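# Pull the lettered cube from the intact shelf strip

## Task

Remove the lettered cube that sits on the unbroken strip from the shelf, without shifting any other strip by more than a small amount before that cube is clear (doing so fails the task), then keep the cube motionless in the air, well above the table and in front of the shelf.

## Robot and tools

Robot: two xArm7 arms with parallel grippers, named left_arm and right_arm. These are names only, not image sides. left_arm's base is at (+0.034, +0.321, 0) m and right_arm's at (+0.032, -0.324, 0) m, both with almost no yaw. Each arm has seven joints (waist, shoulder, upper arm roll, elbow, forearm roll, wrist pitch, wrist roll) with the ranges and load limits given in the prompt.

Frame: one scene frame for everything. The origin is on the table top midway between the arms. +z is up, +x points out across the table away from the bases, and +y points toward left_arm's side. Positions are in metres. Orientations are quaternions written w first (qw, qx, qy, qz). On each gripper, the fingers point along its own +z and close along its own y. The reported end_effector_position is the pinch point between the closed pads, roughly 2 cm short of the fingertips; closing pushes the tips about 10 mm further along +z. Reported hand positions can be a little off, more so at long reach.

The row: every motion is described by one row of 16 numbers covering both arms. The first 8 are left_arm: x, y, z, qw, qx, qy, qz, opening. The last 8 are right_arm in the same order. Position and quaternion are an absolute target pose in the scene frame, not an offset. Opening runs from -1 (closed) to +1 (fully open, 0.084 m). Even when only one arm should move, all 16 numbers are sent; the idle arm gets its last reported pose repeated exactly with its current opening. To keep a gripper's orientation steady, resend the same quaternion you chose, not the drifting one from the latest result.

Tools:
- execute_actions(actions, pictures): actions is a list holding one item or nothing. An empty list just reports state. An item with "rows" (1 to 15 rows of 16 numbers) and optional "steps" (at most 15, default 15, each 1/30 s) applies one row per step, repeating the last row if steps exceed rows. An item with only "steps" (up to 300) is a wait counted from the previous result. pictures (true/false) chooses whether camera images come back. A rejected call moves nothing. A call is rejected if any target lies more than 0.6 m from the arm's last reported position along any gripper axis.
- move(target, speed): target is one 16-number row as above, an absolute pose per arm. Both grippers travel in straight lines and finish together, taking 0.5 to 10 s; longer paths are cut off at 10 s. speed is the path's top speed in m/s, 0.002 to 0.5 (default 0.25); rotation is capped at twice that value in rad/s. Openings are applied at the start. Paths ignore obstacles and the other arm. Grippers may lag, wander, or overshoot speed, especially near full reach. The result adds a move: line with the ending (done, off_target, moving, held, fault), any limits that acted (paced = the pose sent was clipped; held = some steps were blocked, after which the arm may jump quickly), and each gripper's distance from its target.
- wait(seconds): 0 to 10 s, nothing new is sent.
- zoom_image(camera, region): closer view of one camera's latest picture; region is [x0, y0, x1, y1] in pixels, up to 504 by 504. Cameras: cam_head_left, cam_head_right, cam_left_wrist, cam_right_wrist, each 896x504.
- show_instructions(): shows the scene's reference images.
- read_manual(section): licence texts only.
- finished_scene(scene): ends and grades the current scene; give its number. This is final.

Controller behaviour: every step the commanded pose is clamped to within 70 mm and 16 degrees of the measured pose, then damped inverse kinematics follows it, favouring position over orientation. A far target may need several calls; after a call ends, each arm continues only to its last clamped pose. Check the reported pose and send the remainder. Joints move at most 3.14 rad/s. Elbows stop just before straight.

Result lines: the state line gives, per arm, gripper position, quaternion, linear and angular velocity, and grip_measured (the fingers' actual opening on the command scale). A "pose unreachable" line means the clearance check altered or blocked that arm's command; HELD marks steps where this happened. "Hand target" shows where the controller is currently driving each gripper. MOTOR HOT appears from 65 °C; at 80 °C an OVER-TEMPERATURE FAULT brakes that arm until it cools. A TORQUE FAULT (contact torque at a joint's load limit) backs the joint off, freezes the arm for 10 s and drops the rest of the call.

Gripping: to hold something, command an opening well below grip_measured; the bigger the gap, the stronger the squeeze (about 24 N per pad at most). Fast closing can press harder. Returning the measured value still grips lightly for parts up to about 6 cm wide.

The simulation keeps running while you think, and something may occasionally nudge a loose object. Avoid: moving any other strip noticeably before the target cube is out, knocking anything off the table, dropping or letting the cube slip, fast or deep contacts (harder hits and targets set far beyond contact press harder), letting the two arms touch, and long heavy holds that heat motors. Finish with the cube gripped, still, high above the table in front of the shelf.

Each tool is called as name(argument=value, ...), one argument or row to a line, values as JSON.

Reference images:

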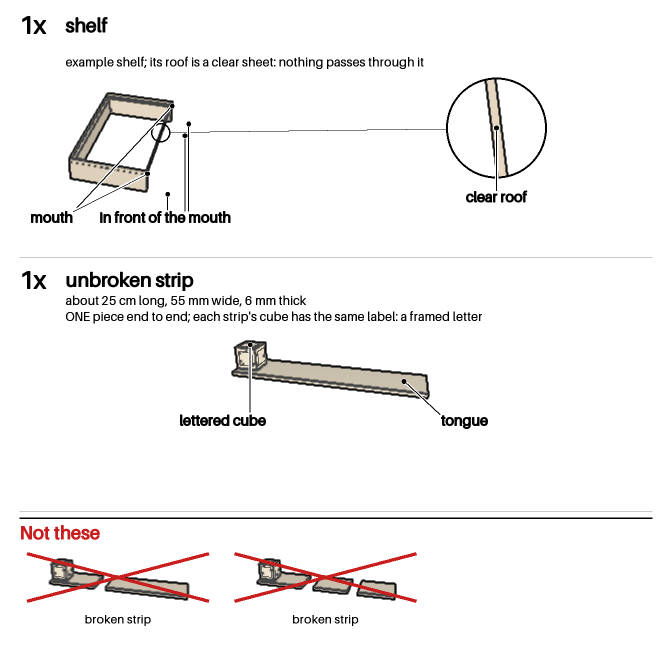

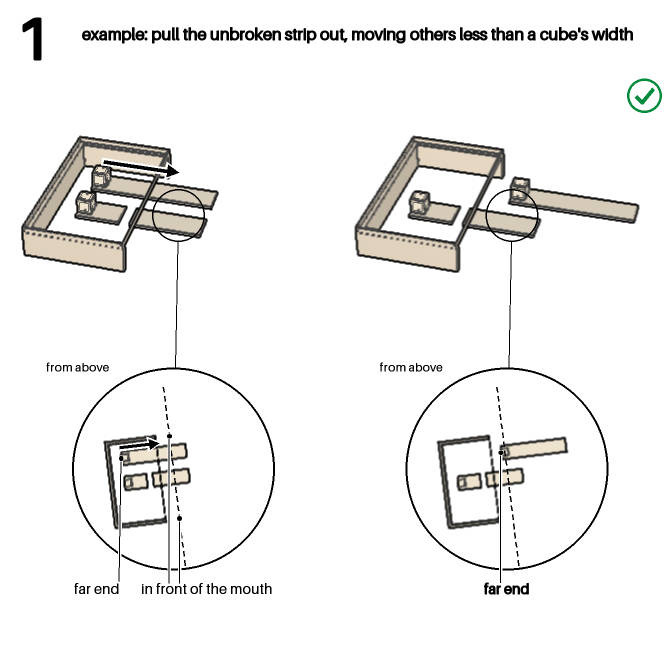

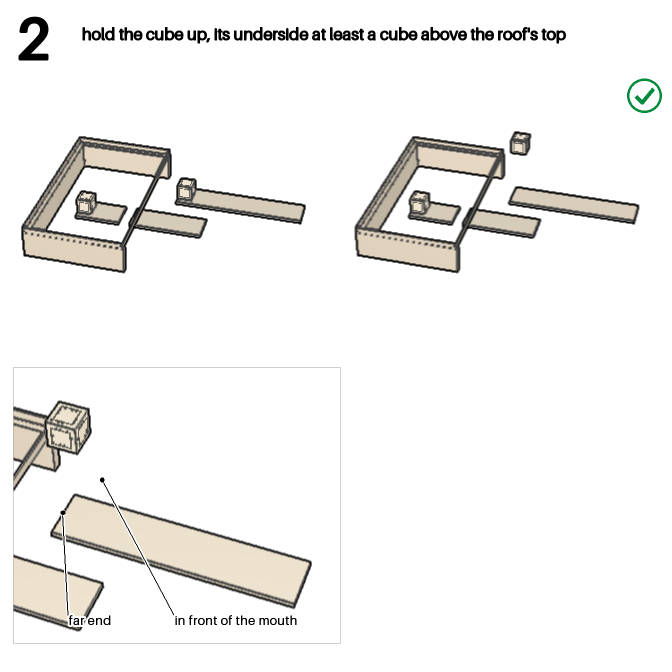

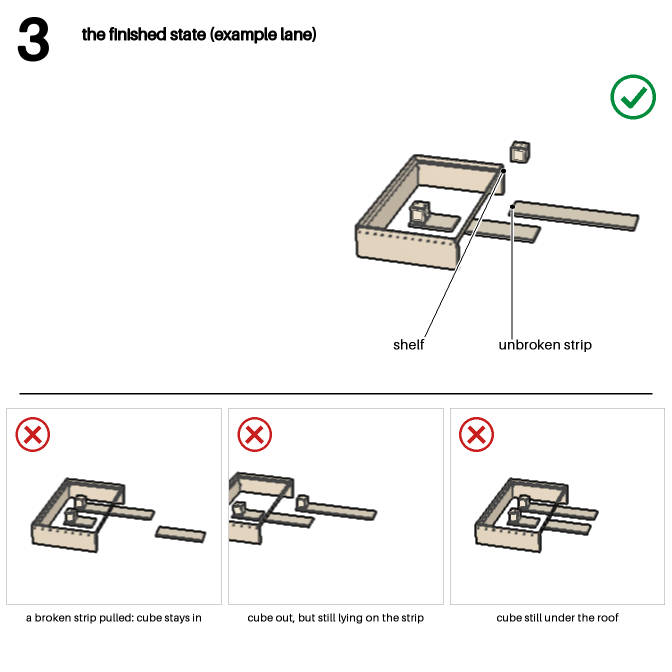

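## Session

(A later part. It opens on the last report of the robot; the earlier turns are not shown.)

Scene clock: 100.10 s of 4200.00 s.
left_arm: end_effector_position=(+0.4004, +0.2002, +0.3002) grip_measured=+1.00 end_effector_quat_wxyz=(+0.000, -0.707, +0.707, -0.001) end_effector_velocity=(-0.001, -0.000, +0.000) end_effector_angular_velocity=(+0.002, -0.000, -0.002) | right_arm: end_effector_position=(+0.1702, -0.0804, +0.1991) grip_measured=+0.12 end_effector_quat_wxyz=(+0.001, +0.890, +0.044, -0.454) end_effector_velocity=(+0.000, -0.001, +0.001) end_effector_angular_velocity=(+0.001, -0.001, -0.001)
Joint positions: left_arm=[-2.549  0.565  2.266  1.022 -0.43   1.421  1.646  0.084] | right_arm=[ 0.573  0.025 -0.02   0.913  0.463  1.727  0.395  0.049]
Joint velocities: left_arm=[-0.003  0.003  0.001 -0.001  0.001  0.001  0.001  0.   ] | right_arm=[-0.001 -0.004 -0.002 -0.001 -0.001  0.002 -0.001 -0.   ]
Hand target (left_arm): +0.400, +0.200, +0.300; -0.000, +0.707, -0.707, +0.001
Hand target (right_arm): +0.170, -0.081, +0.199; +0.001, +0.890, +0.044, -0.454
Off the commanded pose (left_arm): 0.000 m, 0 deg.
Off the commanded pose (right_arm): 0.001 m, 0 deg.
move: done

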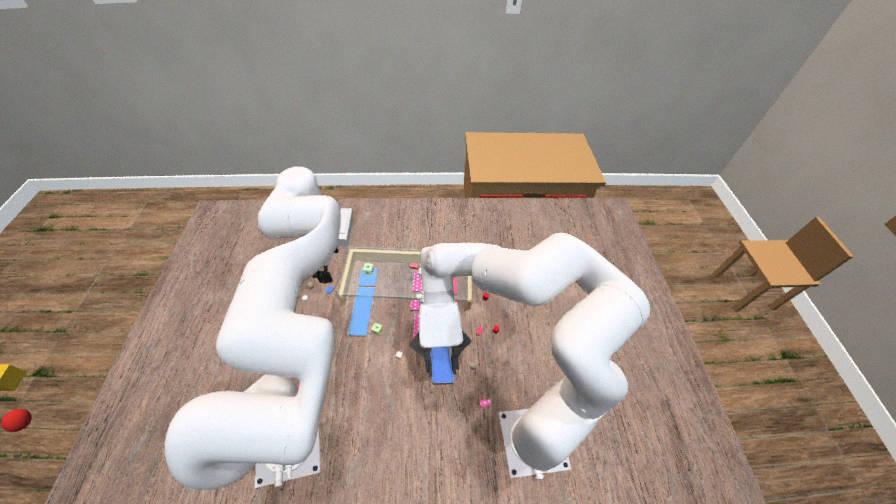

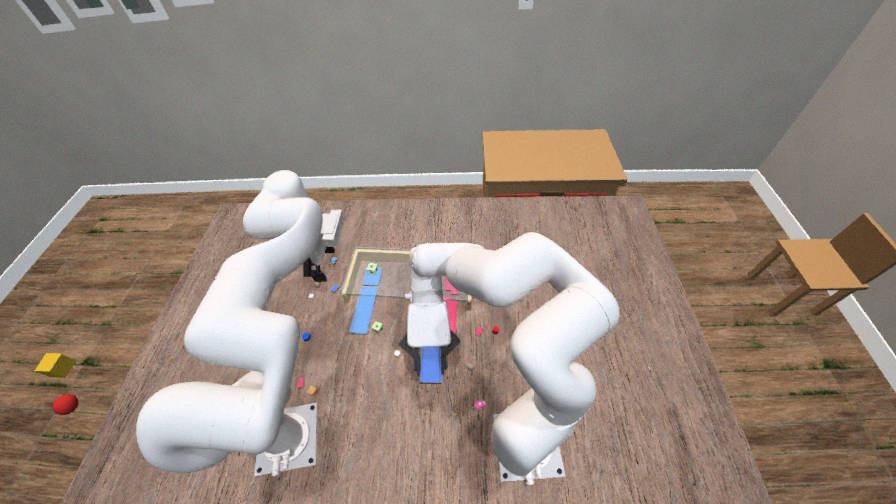

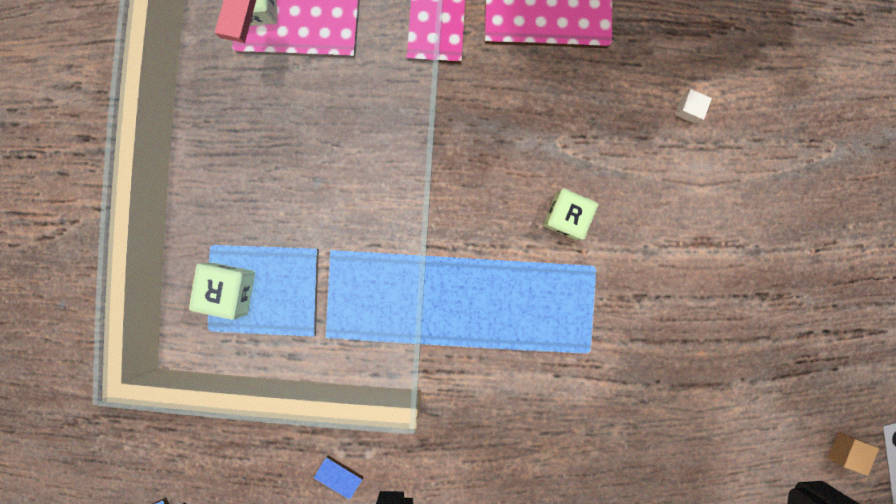

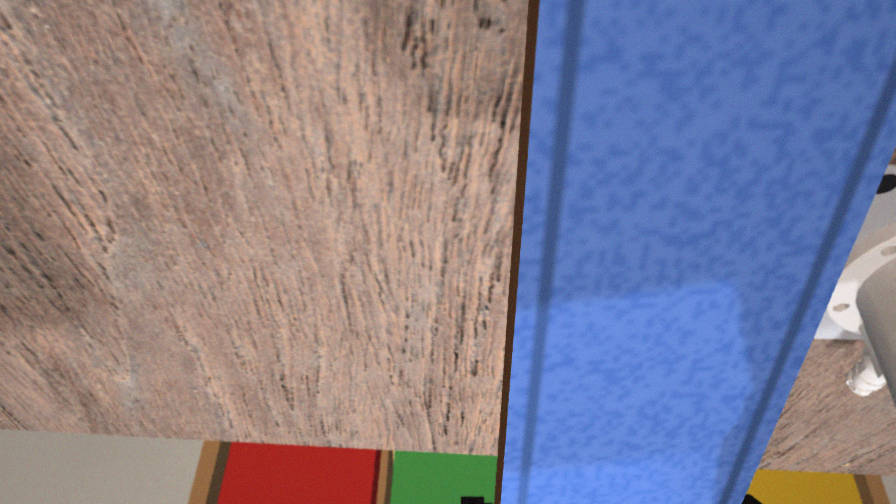

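move(
  target=[0.355,0.108,0.08,0,0.574,-0.819,0,0.5, 0.17,-0.2,0.2,0,0.89,0.044,-0.455,-1],
  speed=0.15,
)

move(
  target=[0.355,0.108,0.03,0,0.574,-0.819,0,0.5, 0.17,-0.2,0.2,0,0.89,0.044,-0.455,-1],
  speed=0.05,
)

move(
  target=[0.355,0.108,0.03,0,0.574,-0.819,0,-1, 0.17,-0.2,0.2,0,0.89,0.044,-0.455,-1],
)

move(
  target=[0.355,0.108,0.2,0,0.574,-0.819,0,-1, 0.17,-0.2,0.2,0,0.89,0.044,-0.455,-1],
  speed=0.1,
)

Scene clock: 106.10 s of 4200.00 s.
left_arm: end_effector_position=(+0.3551, +0.1091, +0.0802) grip_measured=+0.49 end_effector_quat_wxyz=(+0.001, -0.575, +0.818, +0.001) end_effector_velocity=(-0.000, -0.001, -0.002) end_effector_angular_velocity=(+0.003, +0.003, -0.002) | right_arm: end_effector_position=(+0.1705, -0.2001, +0.1997) grip_measured=+0.12 end_effector_quat_wxyz=(+0.000, +0.890, +0.044, -0.455) end_effector_velocity=(+0.000, -0.000, +0.000) end_effector_angular_velocity=(+0.001, -0.000, -0.001)
Joint positions: left_arm=[-2.447  0.361  1.631  0.63  -0.552  0.733  1.743  0.065] | right_arm=[ 0.444 -0.156 -0.152  0.727  0.248  1.79   0.217  0.049]
Joint velocities: left_arm=[ 0.017 -0.003 -0.019  0.002  0.003 -0.002 -0.002 -0.   ] | right_arm=[-0.001 -0.001 -0.001 -0.    -0.     0.    -0.001 -0.   ]
Hand target (left_arm): +0.355, +0.109, +0.080; +0.001, -0.575, +0.818, +0.001
Hand target (right_arm): +0.171, -0.200, +0.200; +0.000, +0.890, +0.043, -0.455
Off the commanded pose (left_arm): 0.001 m, 0 deg.
Off the commanded pose (right_arm): 0.001 m, 0 deg.
After step 90, 0.83 s passed at rest.
move: done

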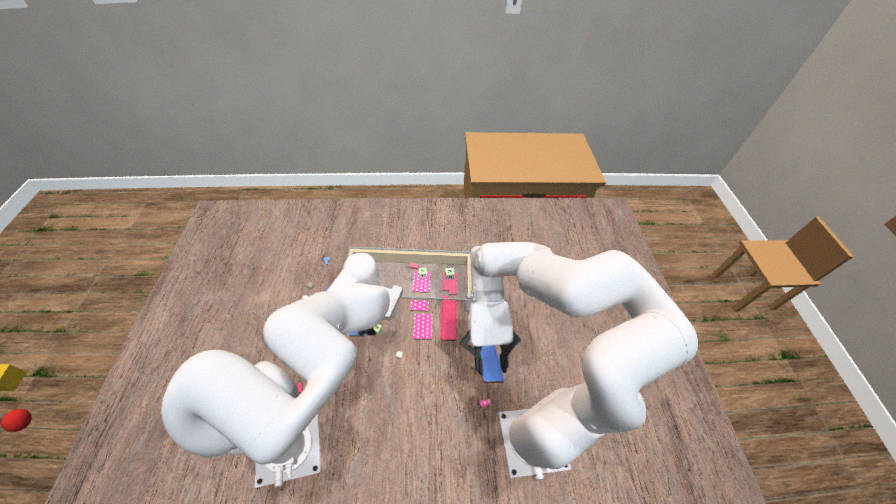

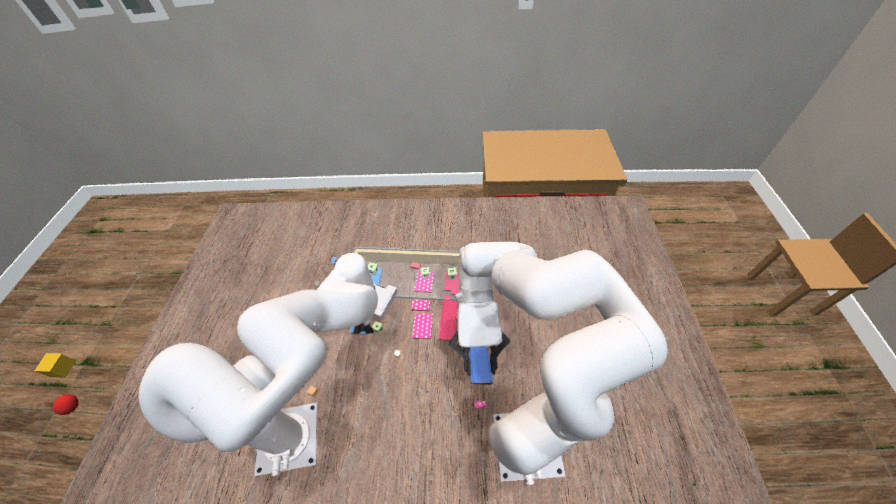

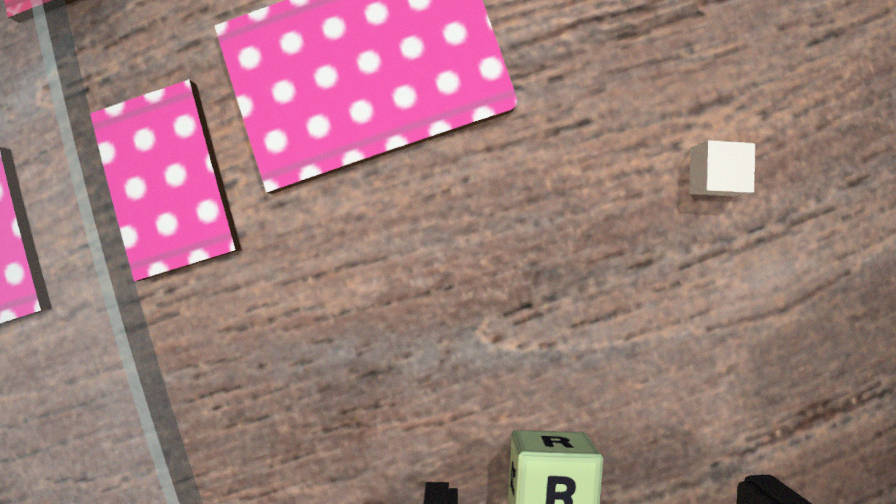

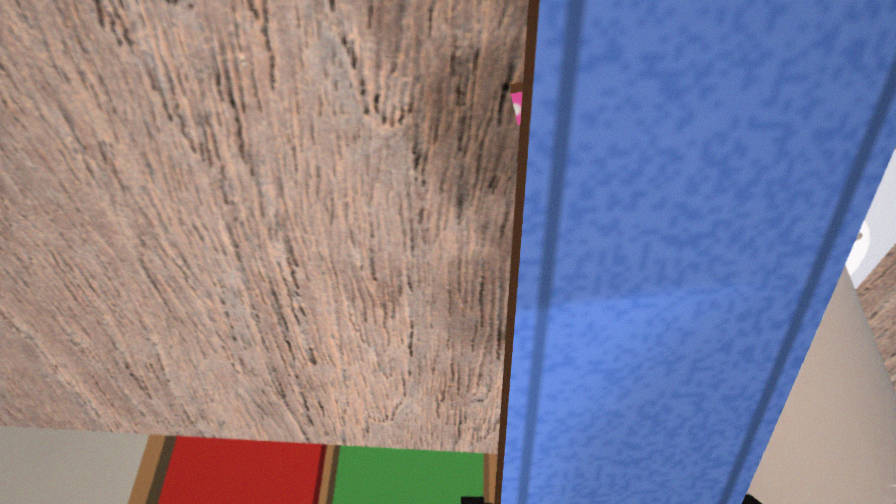

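Scene clock: 107.47 s of 4200.00 s.
left_arm: end_effector_position=(+0.3550, +0.1083, +0.0301) grip_measured=+0.49 end_effector_quat_wxyz=(+0.000, -0.574, +0.819, +0.000) end_effector_velocity=(+0.000, -0.000, -0.001) end_effector_angular_velocity=(-0.000, +0.000, -0.002) | right_arm: end_effector_position=(+0.1700, -0.2000, +0.2000) grip_measured=+0.12 end_effector_quat_wxyz=(+0.000, +0.890, +0.044, -0.455) end_effector_velocity=(-0.000, +0.000, +0.000) end_effector_angular_velocity=(-0.000, -0.000, -0.000)
Joint positions: left_arm=[-2.088  0.388  1.224  0.621 -0.686  0.596  1.833  0.065] | right_arm=[ 0.444 -0.158 -0.152  0.726  0.249  1.79   0.217  0.049]
Joint velocities: left_arm=[ 0.009  0.003 -0.01   0.002 -0.006 -0.001  0.006 -0.   ] | right_arm=[ 0.    -0.001 -0.    -0.     0.     0.     0.001 -0.   ]
Hand target (left_arm): +0.355, +0.108, +0.030; +0.000, -0.574, +0.819, +0.000
Hand target (right_arm): +0.170, -0.200, +0.200; +0.000, +0.890, +0.044, -0.455
Off the commanded pose (left_arm): 0.000 m, 0 deg.
Off the commanded pose (right_arm): 0.000 m, 0 deg.
move: done

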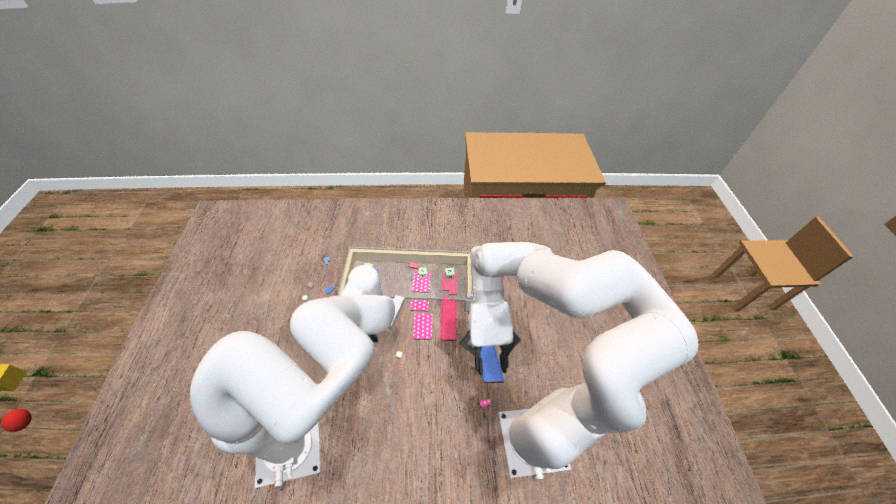

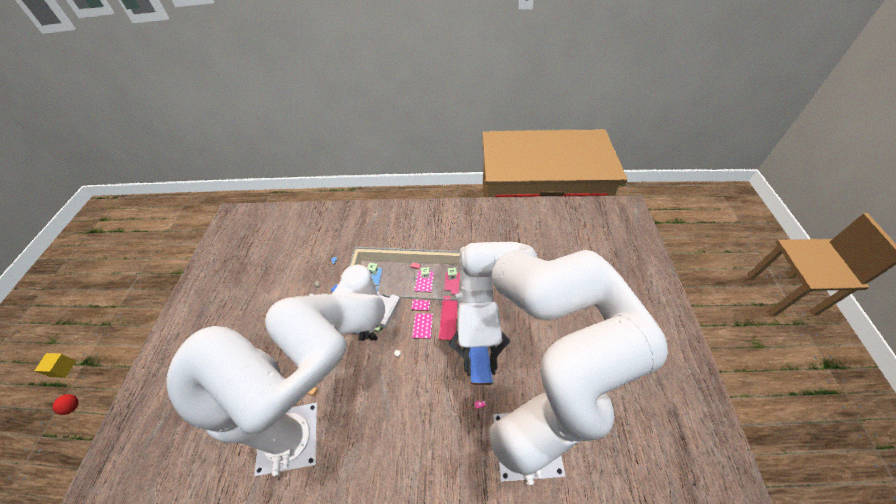

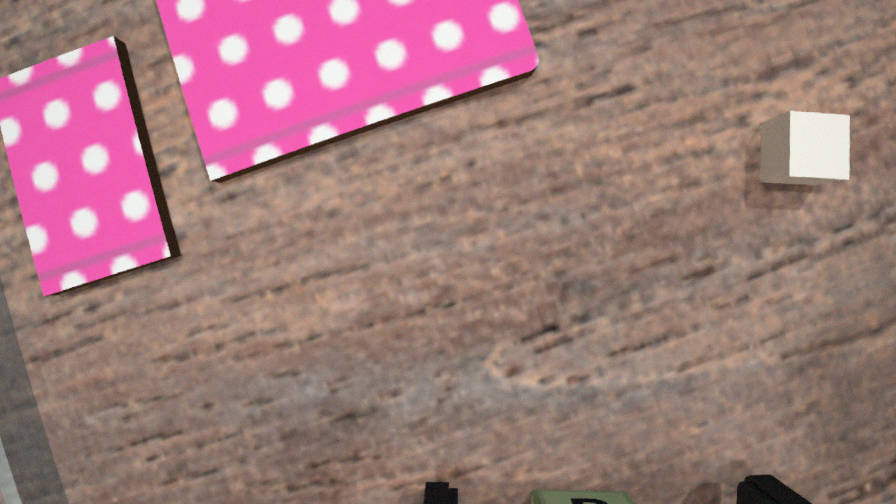

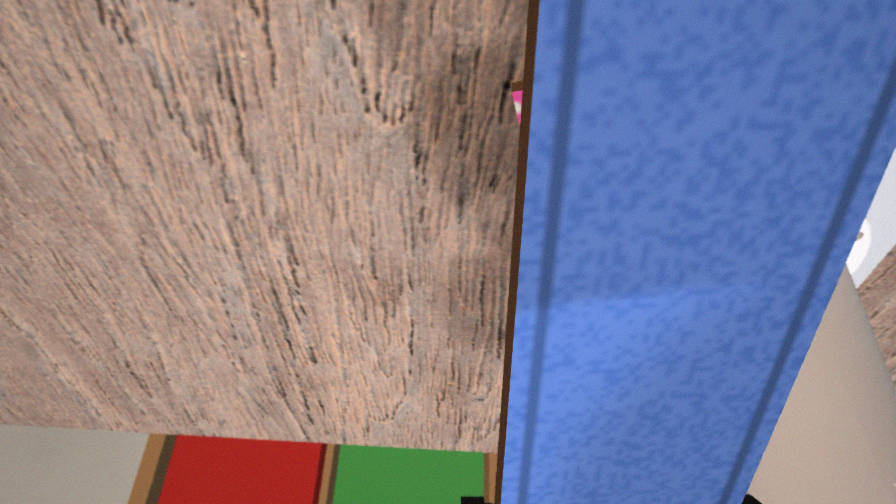

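Scene clock: 108.17 s of 4200.00 s.
left_arm: end_effector_position=(+0.3551, +0.1080, +0.0301) grip_measured=-0.45 end_effector_quat_wxyz=(+0.000, -0.574, +0.819, -0.000) end_effector_velocity=(+0.000, +0.000, +0.000) end_effector_angular_velocity=(+0.001, -0.002, -0.001) | right_arm: end_effector_position=(+0.1700, -0.2000, +0.2000) grip_measured=+0.12 end_effector_quat_wxyz=(-0.000, +0.890, +0.044, -0.455) end_effector_velocity=(-0.000, +0.000, +0.000) end_effector_angular_velocity=(-0.000, -0.000, +0.000)
Joint positions: left_arm=[-2.087  0.388  1.223  0.621 -0.687  0.596  1.834  0.024] | right_arm=[ 0.444 -0.158 -0.152  0.726  0.249  1.79   0.217  0.049]
Joint velocities: left_arm=[ 0.     0.001 -0.    -0.     0.001 -0.001  0.001  0.   ] | right_arm=[ 0. -0. -0.  0. -0. -0.  0. -0.]
Hand target (left_arm): +0.355, +0.108, +0.030; -0.000, -0.574, +0.819, +0.000
Hand target (right_arm): +0.170, -0.200, +0.200; -0.000, +0.890, +0.044, -0.455
Off the commanded pose (left_arm): 0.000 m, 0 deg.
Off the commanded pose (right_arm): 0.000 m, 0 deg.
move: done

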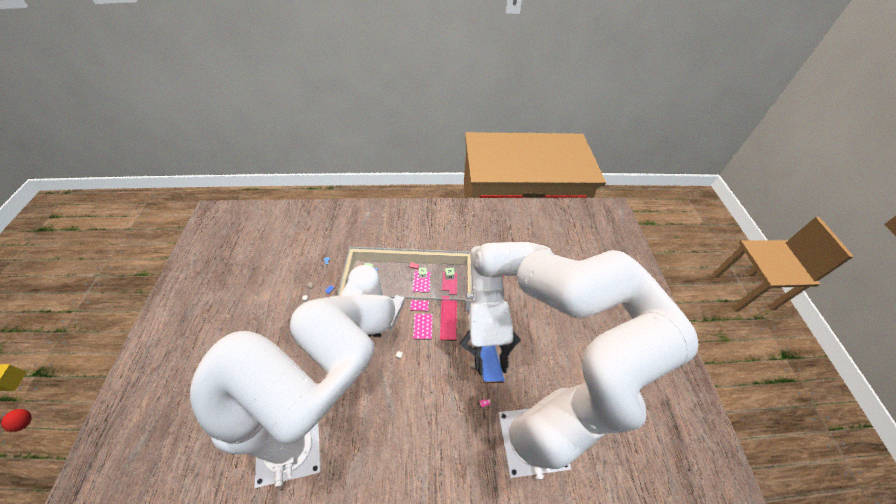

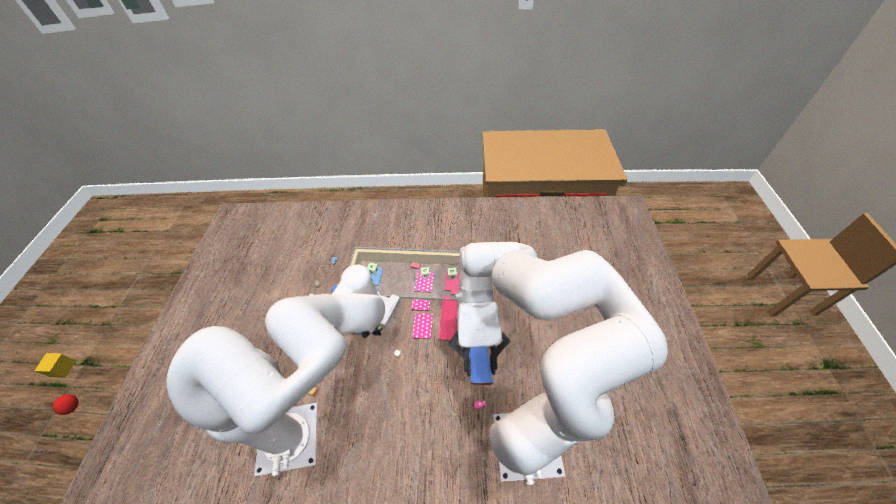

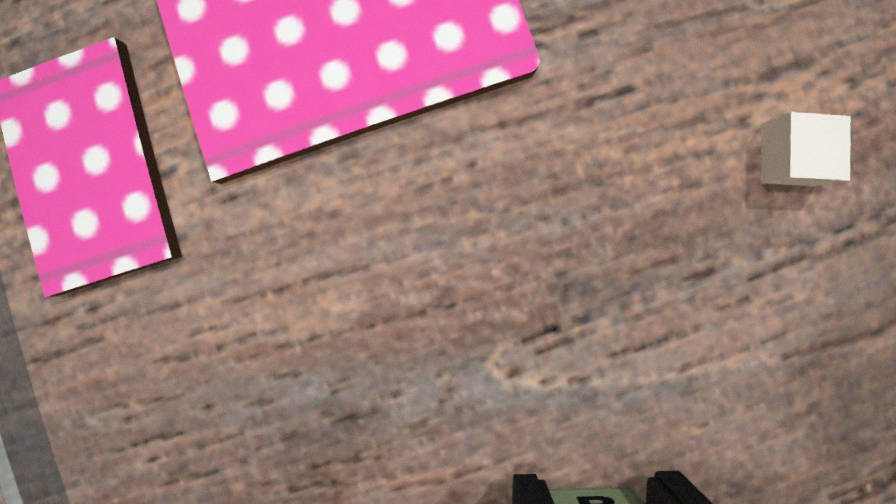

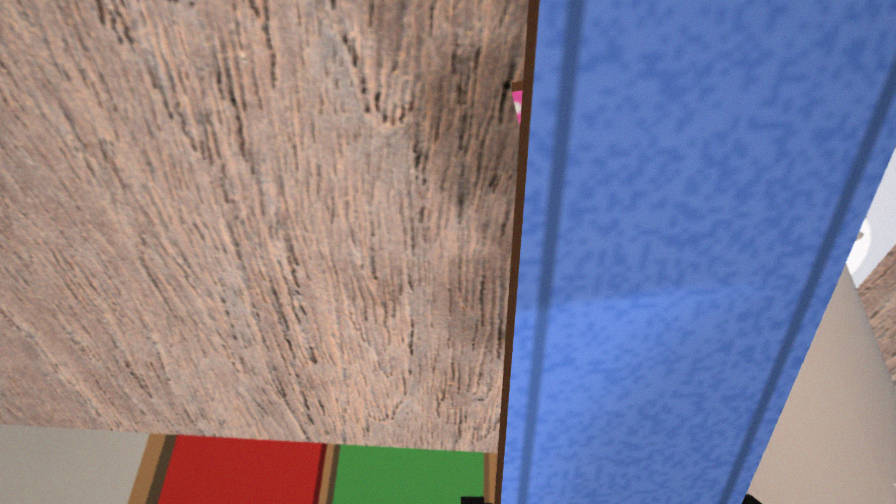

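Scene clock: 110.27 s of 4200.00 s.
left_arm: end_effector_position=(+0.3550, +0.1071, +0.1998) grip_measured=-0.45 end_effector_quat_wxyz=(-0.001, -0.573, +0.819, -0.001) end_effector_velocity=(+0.001, -0.001, +0.002) end_effector_angular_velocity=(-0.002, -0.002, +0.000) | right_arm: end_effector_position=(+0.1700, -0.2000, +0.2000) grip_measured=+0.12 end_effector_quat_wxyz=(-0.000, +0.890, +0.044, -0.455) end_effector_velocity=(-0.000, +0.000, +0.000) end_effector_angular_velocity=(+0.001, -0.001, +0.001)
Joint positions: left_arm=[-2.758  0.557  2.093  0.794 -0.528  1.151  1.77   0.024] | right_arm=[ 0.444 -0.158 -0.152  0.726  0.249  1.79   0.217  0.049]
Joint velocities: left_arm=[-0.001  0.002  0.004  0.003 -0.001  0.003  0.    -0.   ] | right_arm=[ 0.001 -0.001  0.    -0.     0.    -0.     0.     0.   ]
Hand target (left_arm): +0.355, +0.107, +0.200; -0.001, -0.573, +0.819, -0.001
Hand target (right_arm): +0.170, -0.200, +0.200; -0.000, +0.890, +0.044, -0.455
Off the commanded pose (left_arm): 0.001 m, 0 deg.
Off the commanded pose (right_arm): 0.000 m, 0 deg.
move: done

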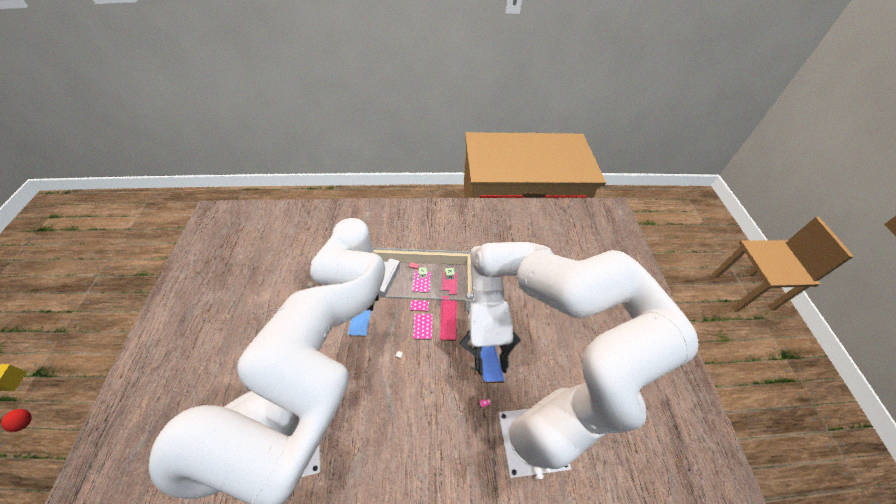

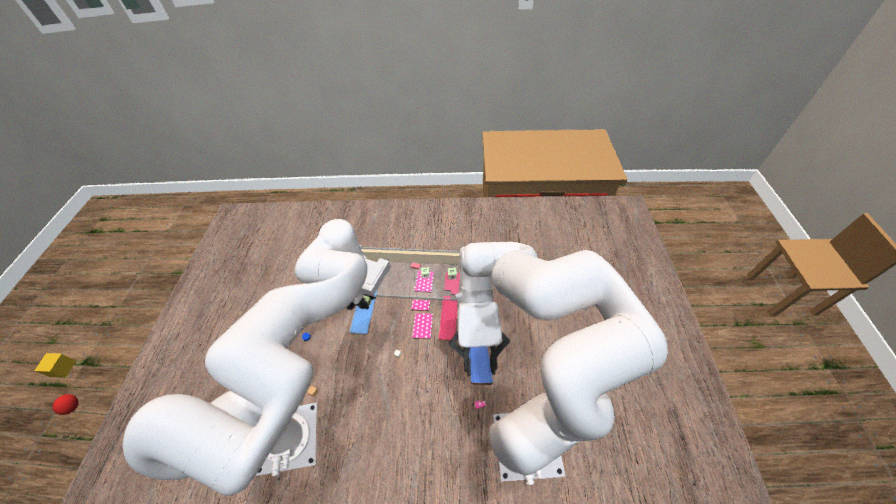

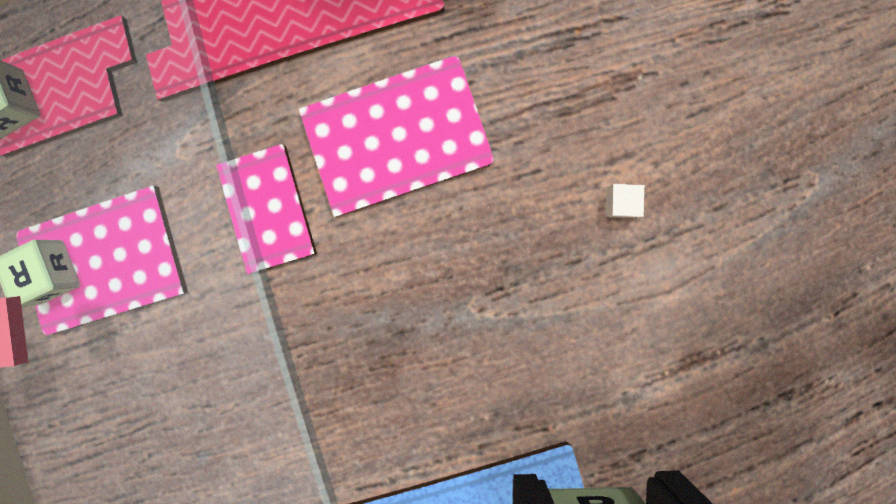

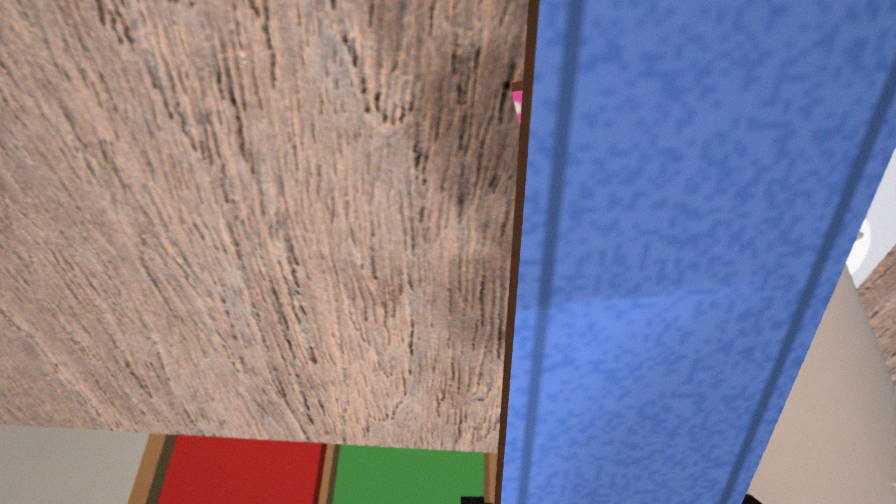

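finished_scene(
  scene=1,
)

The scene is finished: the task was done.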